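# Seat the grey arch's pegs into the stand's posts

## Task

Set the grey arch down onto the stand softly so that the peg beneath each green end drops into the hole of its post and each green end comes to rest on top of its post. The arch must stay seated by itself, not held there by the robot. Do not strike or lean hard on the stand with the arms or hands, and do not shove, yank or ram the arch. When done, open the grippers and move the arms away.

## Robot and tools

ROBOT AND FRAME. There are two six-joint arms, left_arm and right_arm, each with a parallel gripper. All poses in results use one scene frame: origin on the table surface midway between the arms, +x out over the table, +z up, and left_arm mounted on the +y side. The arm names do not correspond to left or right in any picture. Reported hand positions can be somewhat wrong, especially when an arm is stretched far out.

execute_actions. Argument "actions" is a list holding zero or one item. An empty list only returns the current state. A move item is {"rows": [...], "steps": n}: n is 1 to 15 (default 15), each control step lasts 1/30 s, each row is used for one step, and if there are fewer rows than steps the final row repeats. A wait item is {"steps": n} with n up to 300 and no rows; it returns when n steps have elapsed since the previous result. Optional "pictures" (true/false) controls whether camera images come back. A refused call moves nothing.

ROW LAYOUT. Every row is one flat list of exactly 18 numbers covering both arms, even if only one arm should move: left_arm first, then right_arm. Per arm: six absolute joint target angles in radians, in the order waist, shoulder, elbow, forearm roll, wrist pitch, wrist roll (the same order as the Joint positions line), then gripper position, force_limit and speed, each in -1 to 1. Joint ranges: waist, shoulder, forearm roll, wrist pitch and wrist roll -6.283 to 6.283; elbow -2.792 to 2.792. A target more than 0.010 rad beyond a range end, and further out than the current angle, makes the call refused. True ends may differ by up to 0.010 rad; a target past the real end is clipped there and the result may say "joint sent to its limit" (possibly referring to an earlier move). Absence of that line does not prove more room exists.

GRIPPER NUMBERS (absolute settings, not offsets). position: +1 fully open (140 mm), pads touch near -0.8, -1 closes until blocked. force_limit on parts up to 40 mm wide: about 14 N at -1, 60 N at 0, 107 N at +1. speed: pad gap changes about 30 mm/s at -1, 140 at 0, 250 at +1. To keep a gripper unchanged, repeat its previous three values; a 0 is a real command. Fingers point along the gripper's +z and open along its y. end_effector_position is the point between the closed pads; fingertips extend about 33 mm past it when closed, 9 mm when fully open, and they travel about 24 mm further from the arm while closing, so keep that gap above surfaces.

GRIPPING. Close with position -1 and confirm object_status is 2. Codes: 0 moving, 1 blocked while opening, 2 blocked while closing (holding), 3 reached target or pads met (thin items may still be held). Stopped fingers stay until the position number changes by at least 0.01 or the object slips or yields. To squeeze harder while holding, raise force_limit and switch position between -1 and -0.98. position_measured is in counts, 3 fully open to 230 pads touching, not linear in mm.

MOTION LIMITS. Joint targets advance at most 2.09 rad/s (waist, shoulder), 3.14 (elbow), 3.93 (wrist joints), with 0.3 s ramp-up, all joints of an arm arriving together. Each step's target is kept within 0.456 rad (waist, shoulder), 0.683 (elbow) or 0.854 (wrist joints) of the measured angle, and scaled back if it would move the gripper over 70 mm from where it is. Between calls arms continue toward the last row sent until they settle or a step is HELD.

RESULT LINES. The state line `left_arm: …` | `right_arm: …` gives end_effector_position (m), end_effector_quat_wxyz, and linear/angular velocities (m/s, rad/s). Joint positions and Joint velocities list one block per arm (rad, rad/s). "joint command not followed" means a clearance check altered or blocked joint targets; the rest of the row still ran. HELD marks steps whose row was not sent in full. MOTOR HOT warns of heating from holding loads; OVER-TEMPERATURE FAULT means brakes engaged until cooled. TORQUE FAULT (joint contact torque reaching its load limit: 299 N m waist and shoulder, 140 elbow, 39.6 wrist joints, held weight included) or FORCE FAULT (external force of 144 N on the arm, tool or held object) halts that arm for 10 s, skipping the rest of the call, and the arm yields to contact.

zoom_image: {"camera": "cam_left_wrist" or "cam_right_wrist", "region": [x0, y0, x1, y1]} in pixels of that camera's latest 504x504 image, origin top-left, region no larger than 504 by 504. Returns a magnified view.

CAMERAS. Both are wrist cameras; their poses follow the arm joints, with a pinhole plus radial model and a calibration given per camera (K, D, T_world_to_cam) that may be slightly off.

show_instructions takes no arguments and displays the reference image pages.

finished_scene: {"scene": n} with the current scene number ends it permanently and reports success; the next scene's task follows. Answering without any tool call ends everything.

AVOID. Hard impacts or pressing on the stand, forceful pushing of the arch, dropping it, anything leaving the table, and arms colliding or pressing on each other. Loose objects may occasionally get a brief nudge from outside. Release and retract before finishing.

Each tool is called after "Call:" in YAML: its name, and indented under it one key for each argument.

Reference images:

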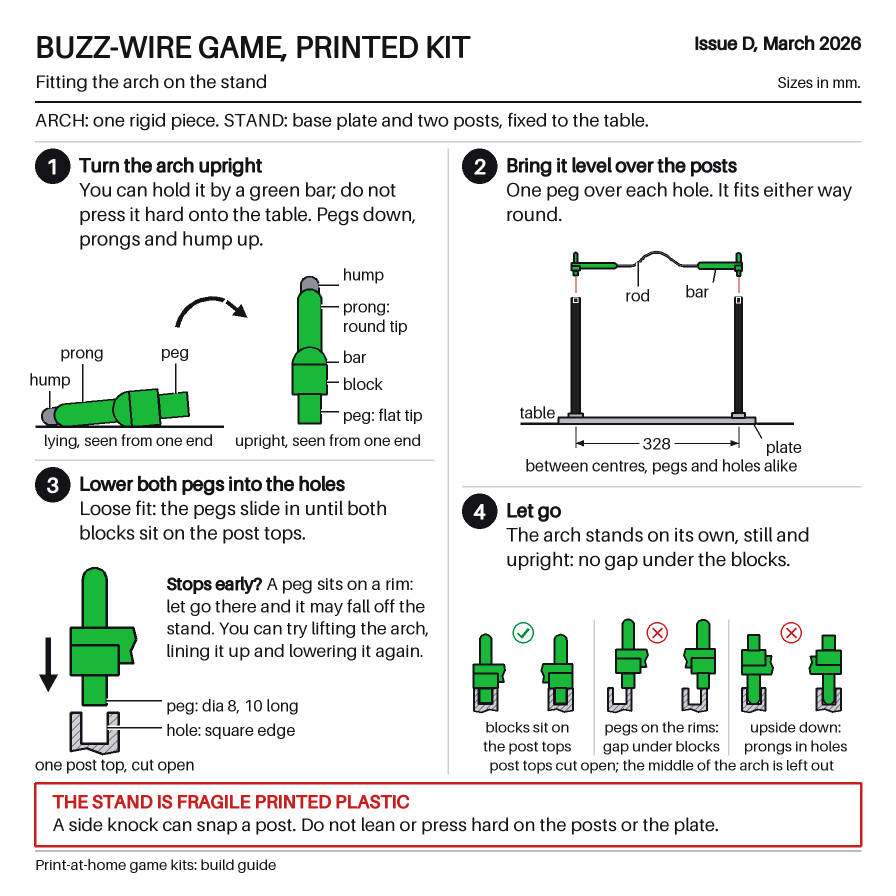

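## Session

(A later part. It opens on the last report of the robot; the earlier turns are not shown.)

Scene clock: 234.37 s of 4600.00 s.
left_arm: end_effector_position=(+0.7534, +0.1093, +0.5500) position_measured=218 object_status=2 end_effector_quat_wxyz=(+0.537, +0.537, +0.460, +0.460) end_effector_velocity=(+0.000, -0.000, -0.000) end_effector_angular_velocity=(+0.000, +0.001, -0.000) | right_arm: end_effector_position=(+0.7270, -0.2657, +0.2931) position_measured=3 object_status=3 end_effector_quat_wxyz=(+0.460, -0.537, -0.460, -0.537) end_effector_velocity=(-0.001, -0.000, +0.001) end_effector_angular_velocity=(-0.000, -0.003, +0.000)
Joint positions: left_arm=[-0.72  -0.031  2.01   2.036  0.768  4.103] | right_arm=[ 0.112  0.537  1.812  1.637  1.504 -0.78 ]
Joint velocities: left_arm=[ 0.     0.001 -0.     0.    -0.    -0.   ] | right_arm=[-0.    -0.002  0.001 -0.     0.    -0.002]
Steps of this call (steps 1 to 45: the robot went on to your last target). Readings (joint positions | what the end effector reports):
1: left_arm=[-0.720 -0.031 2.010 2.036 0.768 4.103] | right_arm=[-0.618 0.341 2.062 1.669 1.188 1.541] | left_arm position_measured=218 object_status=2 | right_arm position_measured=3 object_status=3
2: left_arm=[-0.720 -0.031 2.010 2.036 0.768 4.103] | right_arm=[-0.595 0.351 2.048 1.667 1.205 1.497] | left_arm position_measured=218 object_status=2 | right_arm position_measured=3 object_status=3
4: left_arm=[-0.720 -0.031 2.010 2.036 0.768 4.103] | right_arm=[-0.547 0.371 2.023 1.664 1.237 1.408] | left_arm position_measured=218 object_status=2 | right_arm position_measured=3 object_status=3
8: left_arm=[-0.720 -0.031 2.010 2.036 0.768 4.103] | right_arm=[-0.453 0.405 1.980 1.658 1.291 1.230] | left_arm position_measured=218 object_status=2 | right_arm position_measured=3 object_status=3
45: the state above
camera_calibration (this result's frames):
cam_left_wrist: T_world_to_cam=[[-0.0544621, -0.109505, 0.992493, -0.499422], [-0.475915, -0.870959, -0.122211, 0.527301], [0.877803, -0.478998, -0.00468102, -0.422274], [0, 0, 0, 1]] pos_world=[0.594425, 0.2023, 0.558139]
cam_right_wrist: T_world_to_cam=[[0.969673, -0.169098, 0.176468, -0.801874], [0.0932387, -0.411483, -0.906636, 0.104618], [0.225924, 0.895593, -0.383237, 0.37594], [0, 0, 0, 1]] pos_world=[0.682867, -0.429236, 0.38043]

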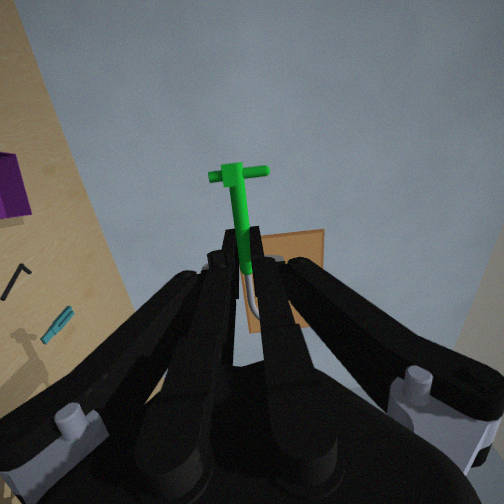

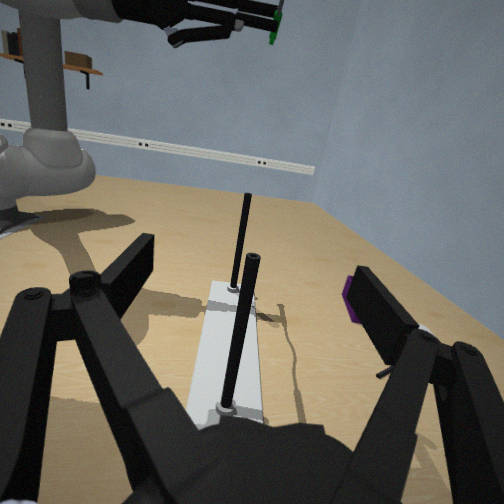

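Call:
execute_actions:
  actions:
    - {"rows": [[-0.720, -0.0306, 2.0102, 2.0356, 0.7684, 4.103, -1, 0.2, -0.5, 0.1118, 0.5366, 1.8121, 1.6365, 1.5042, -0.602, 1, 0, 0]], "steps": 15}

Scene clock: 245.13 s of 4600.00 s.
left_arm: end_effector_position=(+0.7534, +0.1093, +0.5500) position_measured=218 object_status=2 end_effector_quat_wxyz=(+0.537, +0.537, +0.460, +0.460) end_effector_velocity=(-0.000, -0.000, +0.000) end_effector_angular_velocity=(-0.001, +0.001, -0.001) | right_arm: end_effector_position=(+0.7270, -0.2657, +0.2930) position_measured=3 object_status=3 end_effector_quat_wxyz=(+0.506, -0.575, -0.411, -0.494) end_effector_velocity=(-0.001, +0.000, +0.000) end_effector_angular_velocity=(-0.001, +0.000, -0.001)
Joint positions: left_arm=[-0.72  -0.031  2.01   2.036  0.768  4.103] | right_arm=[ 0.112  0.537  1.812  1.636  1.504 -0.602]
Joint velocities: left_arm=[-0.    -0.001  0.    -0.001 -0.001  0.   ] | right_arm=[ 0.    -0.002  0.001  0.    -0.001  0.   ]
Steps of this call (steps 1 to 15: the robot went on to your last target; steps 16 to 90: nothing new was sent; then 7.27 s passed at rest; steps 91 to 105: all 15 steps of this action). Readings (joint positions | what the end effector reports):
91: left_arm=[-0.720 -0.031 2.010 2.036 0.768 4.103] | right_arm=[0.112 0.537 1.812 1.636 1.504 -0.780] | left_arm position_measured=218 object_status=2 | right_arm position_measured=3 object_status=3
92: left_arm=[-0.720 -0.031 2.010 2.036 0.768 4.103] | right_arm=[0.112 0.537 1.812 1.636 1.504 -0.771] | left_arm position_measured=218 object_status=2 | right_arm position_measured=3 object_status=3
94: left_arm=[-0.720 -0.031 2.010 2.036 0.768 4.103] | right_arm=[0.112 0.537 1.812 1.636 1.504 -0.712] | left_arm position_measured=218 object_status=2 | right_arm position_measured=3 object_status=3
98: left_arm=[-0.720 -0.031 2.010 2.036 0.768 4.103] | right_arm=[0.112 0.537 1.812 1.636 1.504 -0.603] | left_arm position_measured=218 object_status=2 | right_arm position_measured=3 object_status=3
105: the state above
camera_calibration (this result's frames):
cam_left_wrist: T_world_to_cam=[[-0.054462, -0.109505, 0.992493, -0.499422], [-0.475915, -0.870959, -0.122211, 0.527301], [0.877803, -0.478998, -0.00468117, -0.422274], [0, 0, 0, 1]] pos_world=[0.594425, 0.2023, 0.558139]
cam_right_wrist: T_world_to_cam=[[0.985199, -0.171412, -0.000527003, -0.761878], [-0.0677728, -0.3867, -0.919712, 0.232103], [0.157446, 0.906135, -0.392594, 0.43122], [0, 0, 0, 1]] pos_world=[0.698438, -0.431585, 0.382361]

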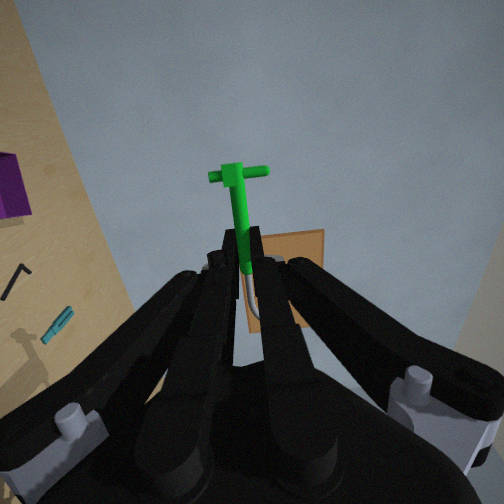

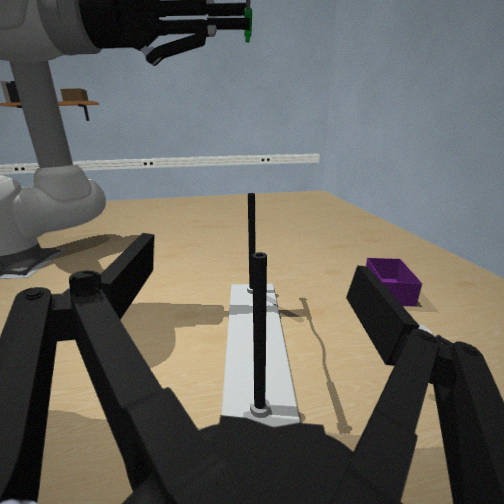

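Call:
execute_actions:
  actions:
    - {"rows": [[-0.7144, 0.2512, 2.2345, 2.3618, 1.0701, 3.5848, -1, 0.2, -0.5, 0.1118, 0.5366, 1.8121, 1.6365, 1.5042, -0.602, 1, 0, 0]], "steps": 15}
  pictures: false

Call:
execute_actions:
  actions:
    - {"steps": 20}

Scene clock: 266.33 s of 4600.00 s.
left_arm: end_effector_position=(+0.7570, +0.1106, +0.3154) position_measured=218 object_status=2 end_effector_quat_wxyz=(+0.536, +0.537, +0.460, +0.461) end_effector_velocity=(-0.044, +0.003, -0.243) end_effector_angular_velocity=(-0.046, +0.012, -0.127) | right_arm: end_effector_position=(+0.7270, -0.2657, +0.2931) position_measured=3 object_status=3 end_effector_quat_wxyz=(+0.506, -0.575, -0.411, -0.494) end_effector_velocity=(+0.000, +0.000, -0.001) end_effector_angular_velocity=(+0.000, +0.001, +0.001)
Joint positions: left_arm=[-0.715  0.244  2.229  2.352  1.061  3.6  ] | right_arm=[ 0.112  0.537  1.812  1.636  1.504 -0.602]
Joint velocities: left_arm=[ 0.006  0.313  0.248  0.357  0.332 -0.569] | right_arm=[ 0.     0.002 -0.001 -0.     0.     0.   ]
Steps of this call (steps 1 to 15: the robot went on to your last target; steps 16 to 90: nothing new was sent; then 17.70 s passed at rest; steps 91 to 105: all 15 steps of this action). Readings (joint positions | what the end effector reports):
91: left_arm=[-0.720 -0.031 2.010 2.036 0.768 4.103] | right_arm=[0.112 0.537 1.812 1.636 1.504 -0.602] | left_arm position_measured=218 object_status=2 | right_arm position_measured=3 object_status=3
92: left_arm=[-0.720 -0.027 2.013 2.041 0.773 4.095] | right_arm=[0.112 0.537 1.812 1.636 1.504 -0.602] | left_arm position_measured=218 object_status=2 | right_arm position_measured=3 object_status=3
94: left_arm=[-0.719 0.005 2.038 2.078 0.807 4.036] | right_arm=[0.112 0.537 1.812 1.636 1.504 -0.602] | left_arm position_measured=218 object_status=2 | right_arm position_measured=3 object_status=3
98: left_arm=[-0.718 0.094 2.109 2.180 0.902 3.874] | right_arm=[0.112 0.537 1.812 1.636 1.504 -0.602] | left_arm position_measured=218 object_status=2 | right_arm position_measured=3 object_status=3
105: the state above

Scene clock: 267.00 s of 4600.00 s.
left_arm: end_effector_position=(+0.7561, +0.1106, +0.3100) position_measured=218 object_status=2 end_effector_quat_wxyz=(+0.537, +0.537, +0.460, +0.460) end_effector_velocity=(+0.000, +0.000, +0.001) end_effector_angular_velocity=(-0.001, -0.001, +0.001) | right_arm: end_effector_position=(+0.7270, -0.2657, +0.2930) position_measured=3 object_status=3 end_effector_quat_wxyz=(+0.506, -0.575, -0.411, -0.494) end_effector_velocity=(+0.000, +0.000, -0.000) end_effector_angular_velocity=(+0.000, +0.000, +0.000)
Joint positions: left_arm=[-0.714  0.251  2.235  2.362  1.07   3.585] | right_arm=[ 0.112  0.537  1.812  1.636  1.504 -0.602]
Joint velocities: left_arm=[-0.    -0.001 -0.    -0.001  0.001  0.   ] | right_arm=[ 0.     0.001 -0.    -0.     0.    -0.   ]
Steps of this call (steps 1 to 20: the robot went on to your last target). Readings (joint positions | what the end effector reports):
1: left_arm=[-0.715 0.250 2.234 2.360 1.068 3.588] | right_arm=[0.112 0.537 1.812 1.636 1.504 -0.602] | left_arm position_measured=218 object_status=2 | right_arm position_measured=3 object_status=3
2: left_arm=[-0.714 0.251 2.235 2.361 1.070 3.585] | right_arm=[0.112 0.537 1.812 1.636 1.504 -0.602] | left_arm position_measured=218 object_status=2 | right_arm position_measured=3 object_status=3
4: left_arm=[-0.714 0.251 2.235 2.362 1.070 3.585] | right_arm=[0.112 0.537 1.812 1.636 1.504 -0.602] | left_arm position_measured=218 object_status=2 | right_arm position_measured=3 object_status=3
8: left_arm=[-0.714 0.251 2.235 2.362 1.070 3.585] | right_arm=[0.112 0.537 1.812 1.636 1.504 -0.602] | left_arm position_measured=218 object_status=2 | right_arm position_measured=3 object_status=3
20: the state above
camera_calibration (this result's frames):
cam_left_wrist: T_world_to_cam=[[-0.0544448, -0.110013, 0.992438, -0.260859], [-0.475911, -0.870899, -0.122649, 0.500465], [0.877806, -0.47899, -0.00494048, -0.424994], [0, 0, 0, 1]] pos_world=[0.597037, 0.203589, 0.318168]
cam_right_wrist: T_world_to_cam=[[0.985199, -0.171412, -0.000553539, -0.76187], [-0.0677969, -0.386696, -0.919712, 0.232122], [0.157436, 0.906137, -0.392594, 0.431228], [0, 0, 0, 1]] pos_world=[0.69844, -0.431585, 0.382361]

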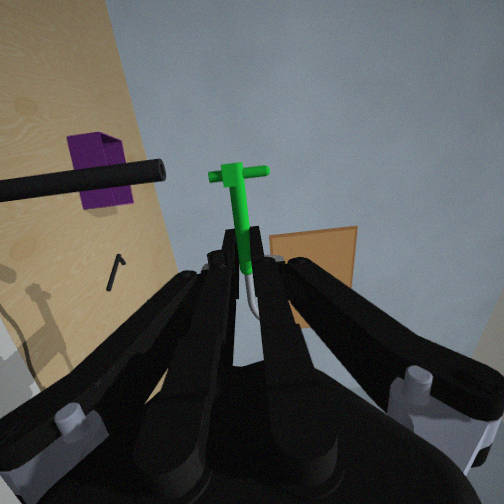

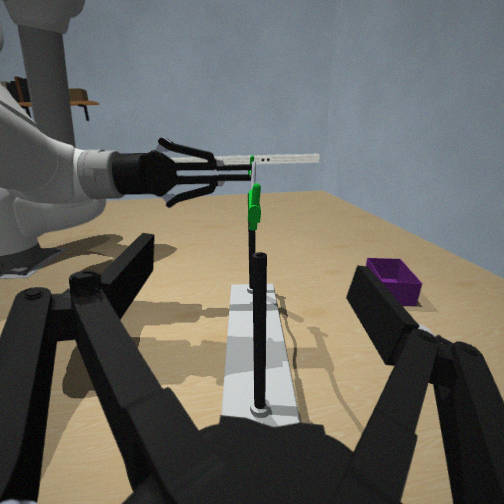

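Call:
zoom_image:
  camera: "cam_right_wrist"
  region: [200, 140, 320, 280]

Call:
zoom_image:
  camera: "cam_left_wrist"
  region: [120, 120, 290, 230]

Region (200, 140, 320, 280) of cam_right_wrist's 504x504 image, scaled by 3.600, with more detail than that image has; it fills the left 432 columns of this view, and the rest is white.

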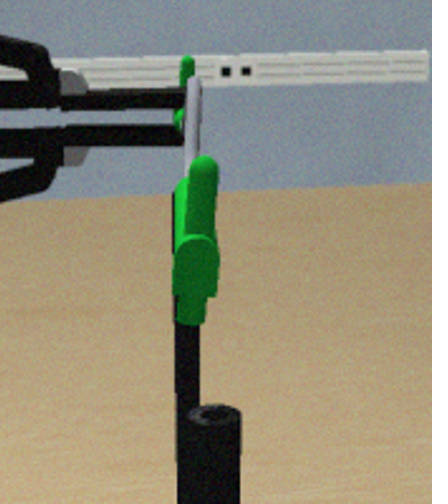

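Region (120, 120, 290, 230) of cam_left_wrist's 504x504 image, scaled by 2.965, with more detail than that image has; it fills the top 326 rows of this view, and the rest is white.

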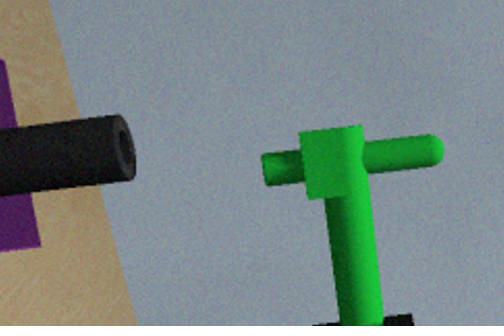

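Call:
execute_actions:
  actions:
    - {"rows": [[-0.7060, 0.3305, 2.2550, 2.4191, 1.2252, 3.4995, -1, 0.2, -0.5, 0.1118, 0.5366, 1.8121, 1.6365, 1.5042, -0.602, 1, 0, 0]], "steps": 15}
  pictures: false

Call:
execute_actions:
  actions:
    - {"steps": 12}

Call:
zoom_image:
  camera: "cam_right_wrist"
  region: [200, 140, 320, 280]

Call:
zoom_image:
  camera: "cam_left_wrist"
  region: [120, 120, 290, 230]

Scene clock: 295.80 s of 4600.00 s.
left_arm: end_effector_position=(+0.7594, +0.1188, +0.2923) position_measured=218 object_status=2 end_effector_quat_wxyz=(+0.555, +0.510, +0.444, +0.484) end_effector_velocity=(+0.000, +0.000, +0.001) end_effector_angular_velocity=(-0.001, -0.001, +0.001) | right_arm: end_effector_position=(+0.7270, -0.2657, +0.2930) position_measured=3 object_status=3 end_effector_quat_wxyz=(+0.506, -0.575, -0.411, -0.494) end_effector_velocity=(-0.001, +0.000, +0.001) end_effector_angular_velocity=(-0.001, +0.000, +0.000)
Joint positions: left_arm=[-0.706  0.331  2.255  2.419  1.225  3.5  ] | right_arm=[ 0.112  0.537  1.812  1.636  1.504 -0.602]
Joint velocities: left_arm=[ 0.    -0.001 -0.    -0.     0.    -0.   ] | right_arm=[ 0.    -0.002  0.001 -0.    -0.     0.001]
Steps of this call (steps 1 to 15: the robot went on to your last target; steps 16 to 90: nothing new was sent; then 25.30 s passed at rest; steps 91 to 105: all 15 steps of this action). Readings (joint positions | what the end effector reports):
91: left_arm=[-0.714 0.251 2.234 2.362 1.071 3.585] | right_arm=[0.112 0.537 1.812 1.636 1.504 -0.602] | left_arm position_measured=218 object_status=2 | right_arm position_measured=3 object_status=3
92: left_arm=[-0.714 0.256 2.235 2.365 1.079 3.580] | right_arm=[0.112 0.537 1.812 1.636 1.504 -0.602] | left_arm position_measured=218 object_status=2 | right_arm position_measured=3 object_status=3
94: left_arm=[-0.711 0.286 2.243 2.387 1.138 3.547] | right_arm=[0.112 0.537 1.812 1.636 1.504 -0.602] | left_arm position_measured=218 object_status=2 | right_arm position_measured=3 object_status=3
98: left_arm=[-0.706 0.331 2.255 2.419 1.225 3.500] | right_arm=[0.112 0.537 1.812 1.636 1.504 -0.602] | left_arm position_measured=218 object_status=2 | right_arm position_measured=3 object_status=3
105: the state above

Scene clock: 296.20 s of 4600.00 s.
left_arm: end_effector_position=(+0.7594, +0.1188, +0.2924) position_measured=218 object_status=2 end_effector_quat_wxyz=(+0.555, +0.510, +0.444, +0.484) end_effector_velocity=(-0.000, +0.000, +0.000) end_effector_angular_velocity=(+0.000, +0.000, -0.000) | right_arm: end_effector_position=(+0.7270, -0.2657, +0.2930) position_measured=3 object_status=3 end_effector_quat_wxyz=(+0.506, -0.575, -0.411, -0.494) end_effector_velocity=(-0.000, +0.000, +0.000) end_effector_angular_velocity=(-0.000, +0.000, +0.001)
Joint positions: left_arm=[-0.706  0.331  2.255  2.419  1.225  3.5  ] | right_arm=[ 0.112  0.537  1.812  1.636  1.504 -0.602]
Joint velocities: left_arm=[ 0.    -0.     0.     0.    -0.001  0.   ] | right_arm=[ 0. -0. -0. -0.  0.  0.]
Steps of this call (steps 1 to 12: the robot went on to your last target). Readings (joint positions | what the end effector reports):
1: left_arm=[-0.706 0.331 2.255 2.419 1.225 3.500] | right_arm=[0.112 0.537 1.812 1.636 1.504 -0.602] | left_arm position_measured=218 object_status=2 | right_arm position_measured=3 object_status=3
2: left_arm=[-0.706 0.331 2.255 2.419 1.225 3.500] | right_arm=[0.112 0.537 1.812 1.636 1.504 -0.602] | left_arm position_measured=218 object_status=2 | right_arm position_measured=3 object_status=3
4: left_arm=[-0.706 0.331 2.255 2.419 1.225 3.500] | right_arm=[0.112 0.537 1.812 1.636 1.504 -0.602] | left_arm position_measured=218 object_status=2 | right_arm position_measured=3 object_status=3
8: left_arm=[-0.706 0.331 2.255 2.419 1.225 3.500] | right_arm=[0.112 0.537 1.812 1.636 1.504 -0.602] | left_arm position_measured=218 object_status=2 | right_arm position_measured=3 object_status=3
12: the state above
camera_calibration (this result's frames):
cam_left_wrist: T_world_to_cam=[[-0.135785, -0.0994403, 0.985735, -0.179816], [-0.448623, -0.88093, -0.150665, 0.495722], [0.883346, -0.462682, 0.0750055, -0.453628], [0, 0, 0, 1]] pos_world=[0.598686, 0.20893, 0.285964]
cam_right_wrist: T_world_to_cam=[[0.985199, -0.171412, -0.000553582, -0.76187], [-0.067797, -0.386696, -0.919712, 0.232122], [0.157436, 0.906137, -0.392594, 0.431228], [0, 0, 0, 1]] pos_world=[0.69844, -0.431585, 0.382361]

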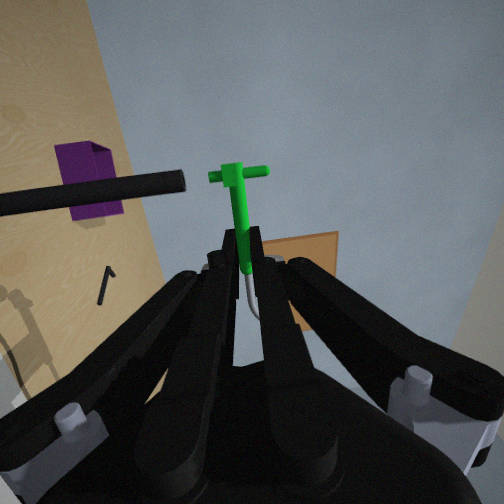

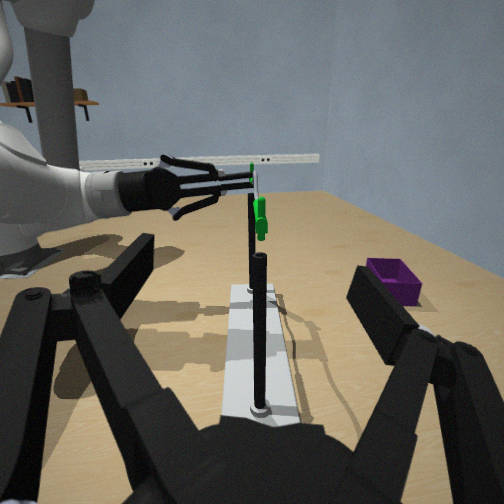

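Region (200, 140, 320, 280) of cam_right_wrist's 504x504 image, scaled by 3.600, with more detail than that image has; it fills the left 432 columns of this view, and the rest is white.

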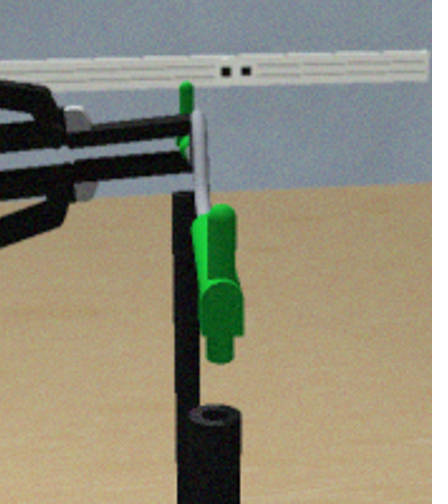

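Region (120, 120, 290, 230) of cam_left_wrist's 504x504 image, scaled by 2.965, with more detail than that image has; it fills the top 326 rows of this view, and the rest is white.

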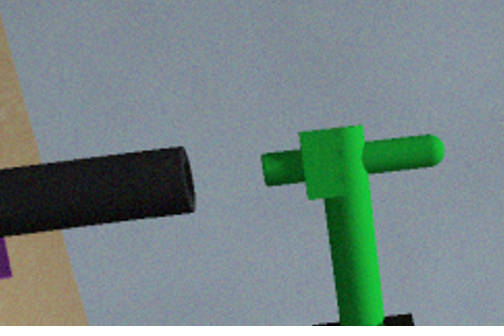

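Call:
execute_actions:
  actions:
    - {"rows": [[-0.7075, 0.3545, 2.2622, 2.4247, 1.2493, 3.4783, -1, 0.2, -0.5, 0.1118, 0.5366, 1.8121, 1.6365, 1.5042, -0.602, 1, 0, 0]], "steps": 15}

Call:
zoom_image:
  camera: "cam_right_wrist"
  region: [210, 150, 300, 280]

Call:
zoom_image:
  camera: "cam_left_wrist"
  region: [150, 130, 290, 230]

Scene clock: 315.17 s of 4600.00 s.
left_arm: end_effector_position=(+0.7583, +0.1189, +0.2785) position_measured=218 object_status=2 end_effector_quat_wxyz=(+0.555, +0.510, +0.444, +0.484) end_effector_velocity=(-0.000, +0.000, +0.000) end_effector_angular_velocity=(-0.001, -0.000, +0.000) | right_arm: end_effector_position=(+0.7270, -0.2657, +0.2930) position_measured=3 object_status=3 end_effector_quat_wxyz=(+0.506, -0.575, -0.411, -0.494) end_effector_velocity=(-0.000, +0.000, +0.001) end_effector_angular_velocity=(+0.001, -0.001, +0.001)
Joint positions: left_arm=[-0.707  0.354  2.262  2.425  1.249  3.478] | right_arm=[ 0.112  0.537  1.812  1.636  1.504 -0.602]
Joint velocities: left_arm=[-0.    -0.    -0.    -0.001  0.    -0.001] | right_arm=[ 0.    -0.    -0.     0.     0.001 -0.001]
Steps of this call (steps 1 to 15: the robot went on to your last target; steps 16 to 90: nothing new was sent; then 15.47 s passed at rest; steps 91 to 105: all 15 steps of this action). Readings (joint positions | what the end effector reports):
91: left_arm=[-0.706 0.331 2.255 2.419 1.225 3.499] | right_arm=[0.112 0.537 1.812 1.636 1.504 -0.602] | left_arm position_measured=218 object_status=2 | right_arm position_measured=3 object_status=3
92: left_arm=[-0.706 0.334 2.255 2.420 1.230 3.496] | right_arm=[0.112 0.537 1.812 1.636 1.504 -0.602] | left_arm position_measured=218 object_status=2 | right_arm position_measured=3 object_status=3
94: left_arm=[-0.707 0.353 2.261 2.424 1.247 3.480] | right_arm=[0.112 0.537 1.812 1.636 1.504 -0.602] | left_arm position_measured=218 object_status=2 | right_arm position_measured=3 object_status=3
98: left_arm=[-0.707 0.354 2.262 2.425 1.249 3.478] | right_arm=[0.112 0.537 1.812 1.636 1.504 -0.602] | left_arm position_measured=218 object_status=2 | right_arm position_measured=3 object_status=3
105: the state above
camera_calibration (this result's frames):
cam_left_wrist: T_world_to_cam=[[-0.135951, -0.0992857, 0.985728, -0.166172], [-0.448521, -0.880994, -0.150596, 0.49316], [0.883372, -0.462593, 0.07524, -0.451643], [0, 0, 0, 1]] pos_world=[0.59757, 0.209045, 0.27205]
cam_right_wrist: T_world_to_cam=[[0.985199, -0.171412, -0.000553536, -0.76187], [-0.067797, -0.386696, -0.919712, 0.232122], [0.157436, 0.906137, -0.392594, 0.431228], [0, 0, 0, 1]] pos_world=[0.69844, -0.431585, 0.382361]

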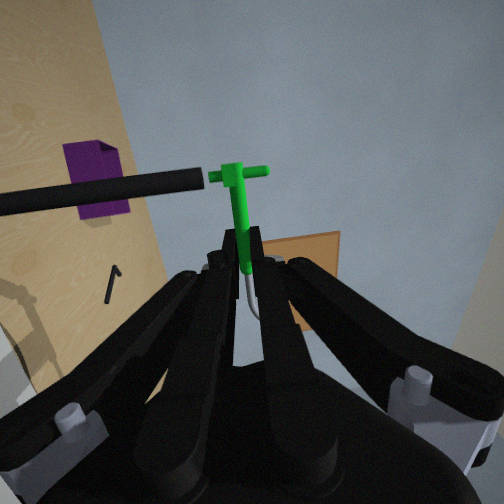

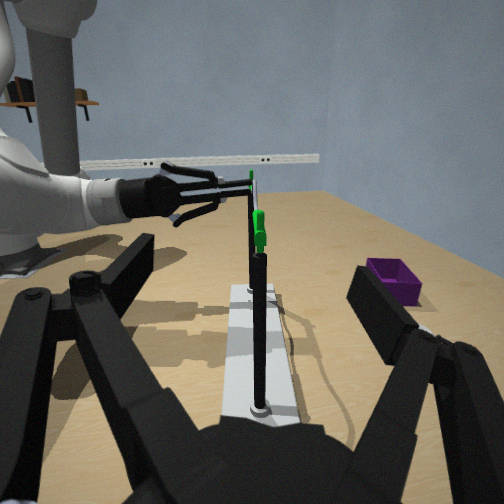

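Region (210, 150, 300, 280) of cam_right_wrist's 504x504 image, scaled by 3.877, with more detail than that image has; it fills the left 349 columns of this view, and the rest is white.

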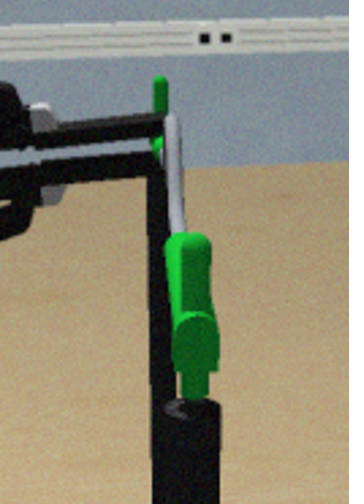

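Region (150, 130, 290, 230) of cam_left_wrist's 504x504 image, scaled by 3.600, with more detail than that image has; it fills the top 360 rows of this view, and the rest is white.

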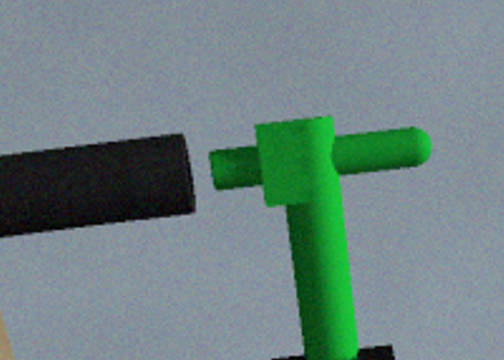

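Call:
execute_actions:
  actions:
    - {"rows": [[-0.7048, 0.3567, 2.2656, 2.4341, 1.2508, 3.4713, -1, 0.2, -0.5, 0.1118, 0.5366, 1.8121, 1.6365, 1.5042, -0.602, 1, 0, 0]], "steps": 15}

Call:
zoom_image:
  camera: "cam_right_wrist"
  region: [210, 150, 300, 280]

Call:
zoom_image:
  camera: "cam_left_wrist"
  region: [150, 130, 290, 230]

Scene clock: 334.57 s of 4600.00 s.
left_arm: end_effector_position=(+0.7579, +0.1192, +0.2763) position_measured=218 object_status=2 end_effector_quat_wxyz=(+0.556, +0.511, +0.443, +0.482) end_effector_velocity=(+0.000, +0.000, -0.000) end_effector_angular_velocity=(-0.000, +0.001, +0.001) | right_arm: end_effector_position=(+0.7270, -0.2657, +0.2930) position_measured=3 object_status=3 end_effector_quat_wxyz=(+0.506, -0.575, -0.411, -0.494) end_effector_velocity=(-0.000, +0.000, -0.001) end_effector_angular_velocity=(-0.000, +0.002, +0.000)
Joint positions: left_arm=[-0.705  0.357  2.266  2.434  1.251  3.471] | right_arm=[ 0.112  0.537  1.812  1.636  1.504 -0.602]
Joint velocities: left_arm=[ 0.    -0.    -0.    -0.001 -0.001  0.001] | right_arm=[-0.     0.001  0.001 -0.     0.     0.   ]
Steps of this call (steps 1 to 15: the robot went on to your last target; steps 16 to 90: nothing new was sent; then 15.90 s passed at rest; steps 91 to 105: all 15 steps of this action). Readings (joint positions | what the end effector reports):
91: left_arm=[-0.708 0.355 2.262 2.425 1.249 3.478] | right_arm=[0.112 0.537 1.812 1.636 1.504 -0.602] | left_arm position_measured=218 object_status=2 | right_arm position_measured=3 object_status=3
92: left_arm=[-0.706 0.356 2.264 2.430 1.250 3.474] | right_arm=[0.112 0.537 1.812 1.636 1.504 -0.602] | left_arm position_measured=218 object_status=2 | right_arm position_measured=3 object_status=3
94: left_arm=[-0.705 0.357 2.266 2.434 1.251 3.471] | right_arm=[0.112 0.537 1.812 1.636 1.504 -0.602] | left_arm position_measured=218 object_status=2 | right_arm position_measured=3 object_status=3
98: left_arm=[-0.705 0.357 2.266 2.434 1.251 3.471] | right_arm=[0.112 0.537 1.812 1.636 1.504 -0.602] | left_arm position_measured=218 object_status=2 | right_arm position_measured=3 object_status=3
105: the state above
camera_calibration (this result's frames):
cam_left_wrist: T_world_to_cam=[[-0.136325, -0.0988292, 0.985722, -0.16383], [-0.453452, -0.878433, -0.150785, 0.49636], [0.880793, -0.467534, 0.0749381, -0.448363], [0, 0, 0, 1]] pos_world=[0.597656, 0.210203, 0.269934]
cam_right_wrist: T_world_to_cam=[[0.985199, -0.171412, -0.000553806, -0.76187], [-0.0677972, -0.386696, -0.919712, 0.232122], [0.157436, 0.906137, -0.392594, 0.431228], [0, 0, 0, 1]] pos_world=[0.69844, -0.431585, 0.382361]

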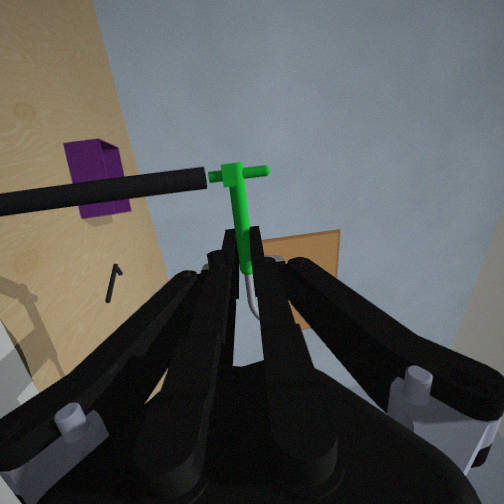

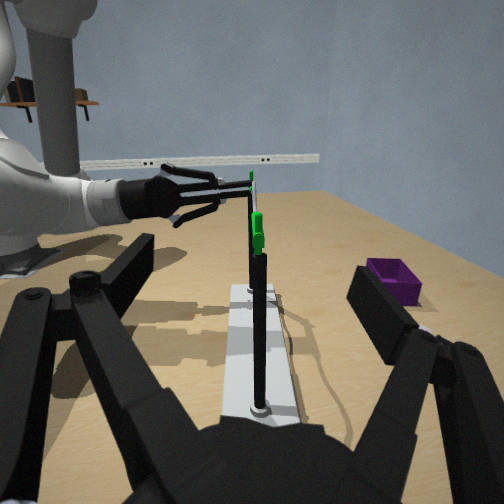

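Region (210, 150, 300, 280) of cam_right_wrist's 504x504 image, scaled by 3.877, with more detail than that image has; it fills the left 349 columns of this view, and the rest is white.

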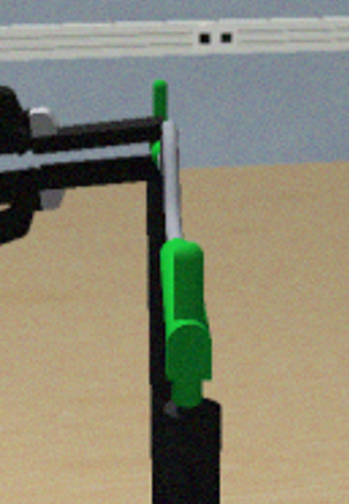

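Region (150, 130, 290, 230) of cam_left_wrist's 504x504 image, scaled by 3.600, with more detail than that image has; it fills the top 360 rows of this view, and the rest is white.

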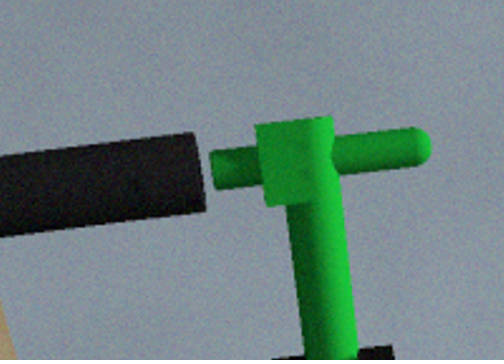

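Call:
execute_actions:
  actions:
    - {"rows": [[-0.7048, 0.3585, 2.2660, 2.4346, 1.2525, 3.4698, -1, 0.2, -0.5, 0.1118, 0.5366, 1.8121, 1.6365, 1.5042, -0.602, 1, 0, 0],[-0.7048, 0.3603, 2.2663, 2.4350, 1.2541, 3.4683, -1, 0.2, -0.5, 0.1118, 0.5366, 1.8121, 1.6365, 1.5042, -0.602, 1, 0, 0],[-0.7048, 0.3622, 2.2667, 2.4355, 1.2558, 3.4668, -1, 0.2, -0.5, 0.1118, 0.5366, 1.8121, 1.6365, 1.5042, -0.602, 1, 0, 0],[-0.7048, 0.3640, 2.2670, 2.4360, 1.2574, 3.4653, -1, 0.2, -0.5, 0.1118, 0.5366, 1.8121, 1.6365, 1.5042, -0.602, 1, 0, 0]], "steps": 15}

Call:
zoom_image:
  camera: "cam_right_wrist"
  region: [210, 150, 300, 280]

Call:
zoom_image:
  camera: "cam_left_wrist"
  region: [150, 130, 290, 230]

Scene clock: 347.77 s of 4600.00 s.
left_arm: end_effector_position=(+0.7580, +0.1191, +0.2724) position_measured=218 object_status=2 end_effector_quat_wxyz=(+0.557, +0.511, +0.443, +0.482) end_effector_velocity=(-0.000, +0.000, +0.000) end_effector_angular_velocity=(-0.000, -0.001, +0.000) | right_arm: end_effector_position=(+0.7270, -0.2657, +0.2930) position_measured=3 object_status=3 end_effector_quat_wxyz=(+0.506, -0.575, -0.411, -0.494) end_effector_velocity=(-0.001, -0.000, -0.001) end_effector_angular_velocity=(+0.000, +0.002, -0.000)
Joint positions: left_arm=[-0.705  0.364  2.267  2.436  1.257  3.465] | right_arm=[ 0.112  0.537  1.812  1.636  1.504 -0.602]
Joint velocities: left_arm=[-0.    -0.     0.    -0.     0.001 -0.   ] | right_arm=[-0.     0.     0.002  0.     0.     0.   ]
Steps of this call (steps 1 to 15: the robot went on to your last target; steps 16 to 90: nothing new was sent; then 9.70 s passed at rest; steps 91 to 105: all 15 steps of this action). Readings (joint positions | what the end effector reports):
91: left_arm=[-0.705 0.357 2.266 2.434 1.251 3.471] | right_arm=[0.112 0.537 1.812 1.636 1.504 -0.602] | left_arm position_measured=218 object_status=2 | right_arm position_measured=3 object_status=3
92: left_arm=[-0.705 0.358 2.266 2.434 1.252 3.470] | right_arm=[0.112 0.537 1.812 1.636 1.504 -0.602] | left_arm position_measured=218 object_status=2 | right_arm position_measured=3 object_status=3
94: left_arm=[-0.705 0.362 2.266 2.435 1.255 3.467] | right_arm=[0.112 0.537 1.812 1.636 1.504 -0.602] | left_arm position_measured=218 object_status=2 | right_arm position_measured=3 object_status=3
98: left_arm=[-0.705 0.364 2.267 2.436 1.257 3.465] | right_arm=[0.112 0.537 1.812 1.636 1.504 -0.602] | left_arm position_measured=218 object_status=2 | right_arm position_measured=3 object_status=3
105: the state above
camera_calibration (this result's frames):
cam_left_wrist: T_world_to_cam=[[-0.136425, -0.098681, 0.985723, -0.159911], [-0.45346, -0.878444, -0.150701, 0.495733], [0.880774, -0.467546, 0.0750941, -0.448185], [0, 0, 0, 1]] pos_world=[0.597729, 0.210146, 0.265991]
cam_right_wrist: T_world_to_cam=[[0.985199, -0.171412, -0.000553832, -0.76187], [-0.0677972, -0.386696, -0.919712, 0.232122], [0.157435, 0.906137, -0.392594, 0.431228], [0, 0, 0, 1]] pos_world=[0.69844, -0.431585, 0.382361]

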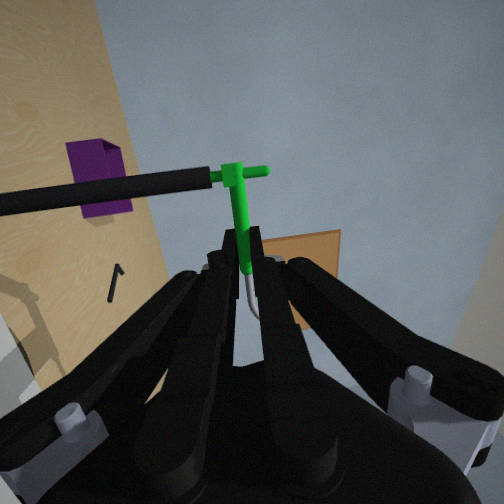

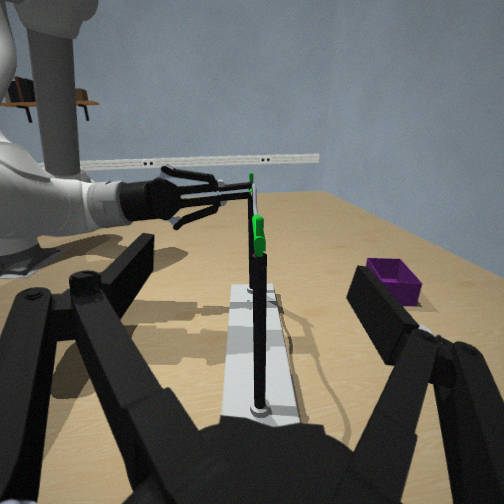

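Region (210, 150, 300, 280) of cam_right_wrist's 504x504 image, scaled by 3.877, with more detail than that image has; it fills the left 349 columns of this view, and the rest is white.

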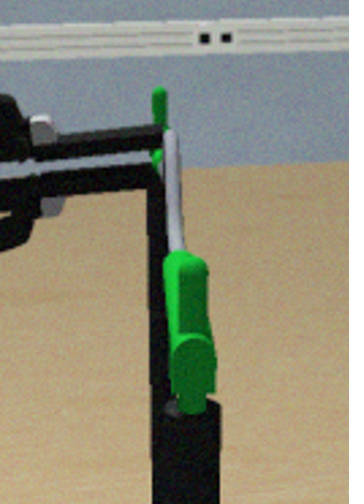

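Region (150, 130, 290, 230) of cam_left_wrist's 504x504 image, scaled by 3.600, with more detail than that image has; it fills the top 360 rows of this view, and the rest is white.

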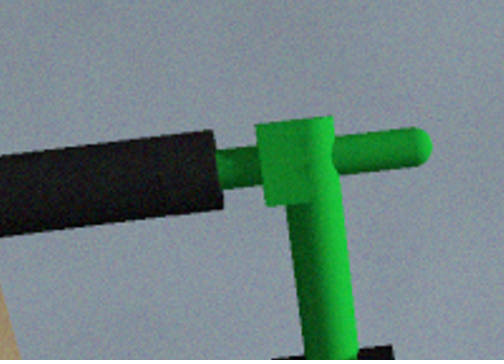

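Call:
execute_actions:
  actions:
    - {"rows": [[-0.7048, 0.3658, 2.2674, 2.4365, 1.2591, 3.4638, -1, 0.2, -0.5, 0.1118, 0.5366, 1.8121, 1.6365, 1.5042, -0.602, 1, 0, 0],[-0.7048, 0.3676, 2.2677, 2.4369, 1.2607, 3.4623, -1, 0.2, -0.5, 0.1118, 0.5366, 1.8121, 1.6365, 1.5042, -0.602, 1, 0, 0],[-0.7048, 0.3695, 2.2681, 2.4374, 1.2624, 3.4608, -1, 0.2, -0.5, 0.1118, 0.5366, 1.8121, 1.6365, 1.5042, -0.602, 1, 0, 0]], "steps": 15}

Call:
zoom_image:
  camera: "cam_right_wrist"
  region: [210, 150, 300, 280]

Call:
zoom_image:
  camera: "cam_left_wrist"
  region: [150, 130, 290, 230]

Scene clock: 354.60 s of 4600.00 s.
left_arm: end_effector_position=(+0.7579, +0.1192, +0.2694) position_measured=218 object_status=2 end_effector_quat_wxyz=(+0.557, +0.511, +0.443, +0.482) end_effector_velocity=(-0.000, -0.000, +0.000) end_effector_angular_velocity=(+0.000, -0.001, -0.001) | right_arm: end_effector_position=(+0.7270, -0.2657, +0.2930) position_measured=3 object_status=3 end_effector_quat_wxyz=(+0.506, -0.575, -0.411, -0.494) end_effector_velocity=(-0.000, +0.000, -0.000) end_effector_angular_velocity=(-0.000, -0.000, +0.001)
Joint positions: left_arm=[-0.705  0.369  2.268  2.437  1.262  3.461] | right_arm=[ 0.112  0.537  1.812  1.636  1.504 -0.602]
Joint velocities: left_arm=[-0.    -0.     0.     0.001  0.     0.   ] | right_arm=[ 0.     0.001 -0.    -0.     0.    -0.   ]
Steps of this call (steps 1 to 15: the robot went on to your last target; steps 16 to 90: nothing new was sent; then 3.33 s passed at rest; steps 91 to 105: all 15 steps of this action). Readings (joint positions | what the end effector reports):
91: left_arm=[-0.705 0.364 2.267 2.436 1.257 3.465] | right_arm=[0.112 0.537 1.812 1.636 1.504 -0.602] | left_arm position_measured=218 object_status=2 | right_arm position_measured=3 object_status=3
92: left_arm=[-0.705 0.365 2.267 2.436 1.259 3.464] | right_arm=[0.112 0.537 1.812 1.636 1.504 -0.602] | left_arm position_measured=218 object_status=2 | right_arm position_measured=3 object_status=3
94: left_arm=[-0.705 0.368 2.268 2.437 1.262 3.461] | right_arm=[0.112 0.537 1.812 1.636 1.504 -0.602] | left_arm position_measured=218 object_status=2 | right_arm position_measured=3 object_status=3
98: left_arm=[-0.705 0.369 2.268 2.437 1.262 3.461] | right_arm=[0.112 0.537 1.812 1.636 1.504 -0.602] | left_arm position_measured=218 object_status=2 | right_arm position_measured=3 object_status=3
105: the state above
camera_calibration (this result's frames):
cam_left_wrist: T_world_to_cam=[[-0.136375, -0.0987177, 0.985726, -0.156948], [-0.453493, -0.878425, -0.150713, 0.495318], [0.880764, -0.467574, 0.0750277, -0.447854], [0, 0, 0, 1]] pos_world=[0.597673, 0.210201, 0.26296]
cam_right_wrist: T_world_to_cam=[[0.985199, -0.171412, -0.000553644, -0.76187], [-0.0677971, -0.386696, -0.919712, 0.232122], [0.157436, 0.906137, -0.392594, 0.431228], [0, 0, 0, 1]] pos_world=[0.69844, -0.431585, 0.382361]

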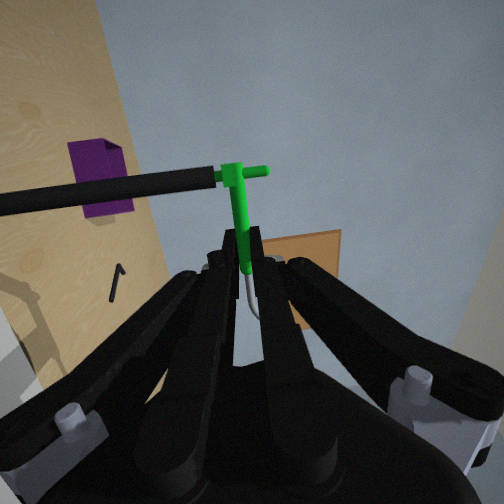

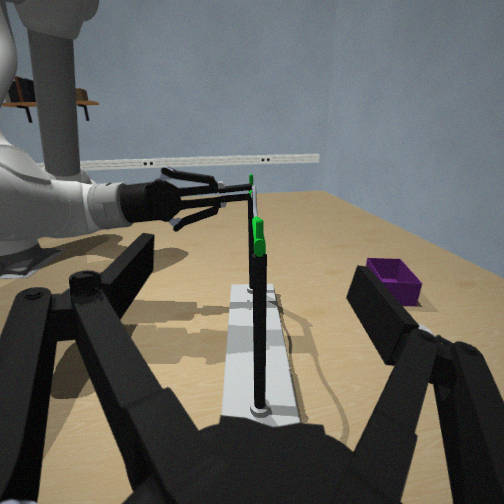

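Region (210, 150, 300, 280) of cam_right_wrist's 504x504 image, scaled by 3.877, with more detail than that image has; it fills the left 349 columns of this view, and the rest is white.

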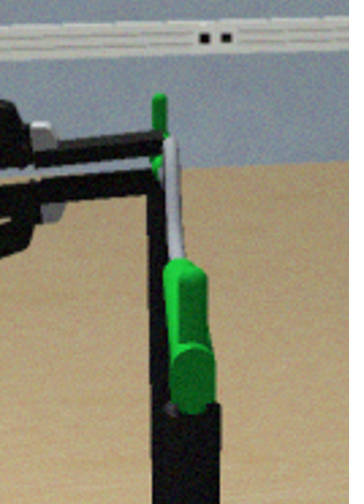

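Region (150, 130, 290, 230) of cam_left_wrist's 504x504 image, scaled by 3.600, with more detail than that image has; it fills the top 360 rows of this view, and the rest is white.

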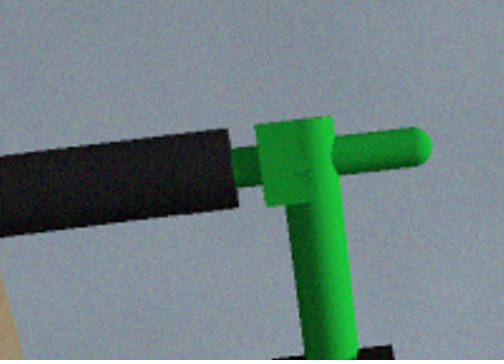

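Call:
execute_actions:
  actions:
    - {"rows": [[-0.7048, 0.3713, 2.2685, 2.4379, 1.2641, 3.4593, -1, 0.2, -0.5, 0.1118, 0.5366, 1.8121, 1.6365, 1.5042, -0.602, 1, 0, 0],[-0.7048, 0.3731, 2.2688, 2.4383, 1.2657, 3.4578, -1, 0.2, -0.5, 0.1118, 0.5366, 1.8121, 1.6365, 1.5042, -0.602, 1, 0, 0],[-0.7048, 0.3749, 2.2692, 2.4388, 1.2674, 3.4563, -1, 0.2, -0.5, 0.1118, 0.5366, 1.8121, 1.6365, 1.5042, -0.602, 1, 0, 0],[-0.7048, 0.3767, 2.2696, 2.4393, 1.2690, 3.4548, -1, 0.2, -0.5, 0.1118, 0.5366, 1.8121, 1.6365, 1.5042, -0.602, 1, 0, 0]], "steps": 15}

Call:
zoom_image:
  camera: "cam_right_wrist"
  region: [210, 150, 300, 280]

Call:
zoom_image:
  camera: "cam_left_wrist"
  region: [150, 130, 290, 230]

Scene clock: 362.90 s of 4600.00 s.
left_arm: end_effector_position=(+0.7579, +0.1192, +0.2655) position_measured=218 object_status=2 end_effector_quat_wxyz=(+0.557, +0.511, +0.443, +0.482) end_effector_velocity=(-0.000, +0.000, +0.000) end_effector_angular_velocity=(+0.000, -0.000, -0.000) | right_arm: end_effector_position=(+0.7270, -0.2657, +0.2930) position_measured=3 object_status=3 end_effector_quat_wxyz=(+0.506, -0.575, -0.411, -0.494) end_effector_velocity=(-0.001, +0.000, -0.002) end_effector_angular_velocity=(+0.001, +0.003, +0.001)
Joint positions: left_arm=[-0.705  0.377  2.27   2.439  1.269  3.455] | right_arm=[ 0.112  0.537  1.812  1.636  1.504 -0.602]
Joint velocities: left_arm=[ 0. -0.  0.  0.  0.  0.] | right_arm=[ 0.     0.002  0.001 -0.     0.001 -0.   ]
Steps of this call (steps 1 to 15: the robot went on to your last target; steps 16 to 90: nothing new was sent; then 4.80 s passed at rest; steps 91 to 105: all 15 steps of this action). Readings (joint positions | what the end effector reports):
91: left_arm=[-0.705 0.370 2.268 2.437 1.262 3.461] | right_arm=[0.112 0.537 1.812 1.636 1.504 -0.602] | left_arm position_measured=218 object_status=2 | right_arm position_measured=3 object_status=3
92: left_arm=[-0.705 0.371 2.268 2.438 1.264 3.460] | right_arm=[0.112 0.537 1.812 1.636 1.504 -0.602] | left_arm position_measured=218 object_status=2 | right_arm position_measured=3 object_status=3
94: left_arm=[-0.705 0.374 2.268 2.439 1.267 3.457] | right_arm=[0.112 0.537 1.812 1.636 1.504 -0.602] | left_arm position_measured=218 object_status=2 | right_arm position_measured=3 object_status=3
98: left_arm=[-0.705 0.377 2.269 2.439 1.269 3.455] | right_arm=[0.112 0.537 1.812 1.636 1.504 -0.602] | left_arm position_measured=218 object_status=2 | right_arm position_measured=3 object_status=3
105: the state above
camera_calibration (this result's frames):
cam_left_wrist: T_world_to_cam=[[-0.136441, -0.0985998, 0.985729, -0.153055], [-0.453635, -0.878362, -0.15065, 0.494769], [0.880681, -0.467716, 0.0751161, -0.447457], [0, 0, 0, 1]] pos_world=[0.597628, 0.210212, 0.25902]
cam_right_wrist: T_world_to_cam=[[0.985199, -0.171412, -0.000553782, -0.76187], [-0.0677971, -0.386696, -0.919712, 0.232122], [0.157435, 0.906137, -0.392594, 0.431228], [0, 0, 0, 1]] pos_world=[0.69844, -0.431585, 0.382361]

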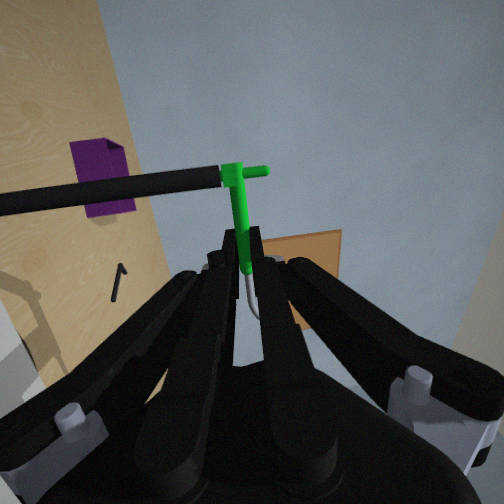

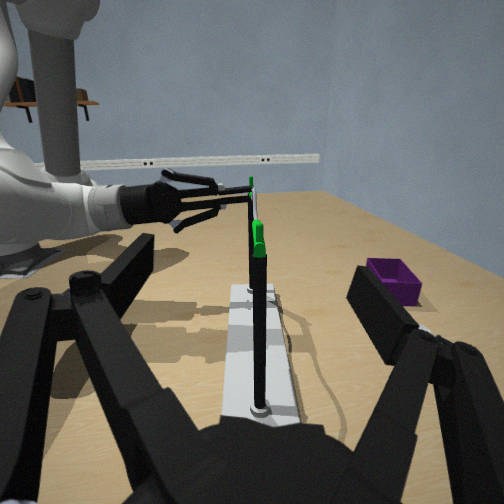

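Region (210, 150, 300, 280) of cam_right_wrist's 504x504 image, scaled by 3.877, with more detail than that image has; it fills the left 349 columns of this view, and the rest is white.

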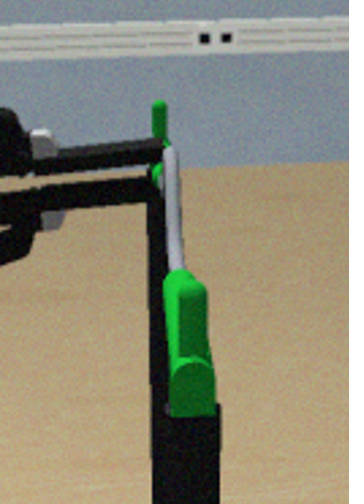

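Region (150, 130, 290, 230) of cam_left_wrist's 504x504 image, scaled by 3.600, with more detail than that image has; it fills the top 360 rows of this view, and the rest is white.

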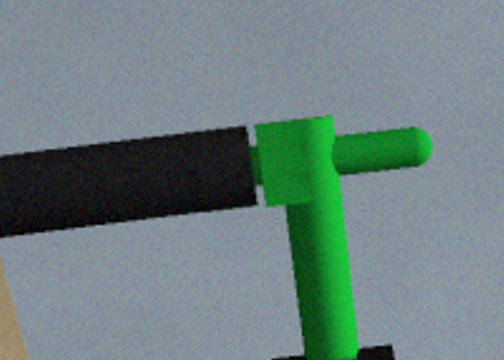

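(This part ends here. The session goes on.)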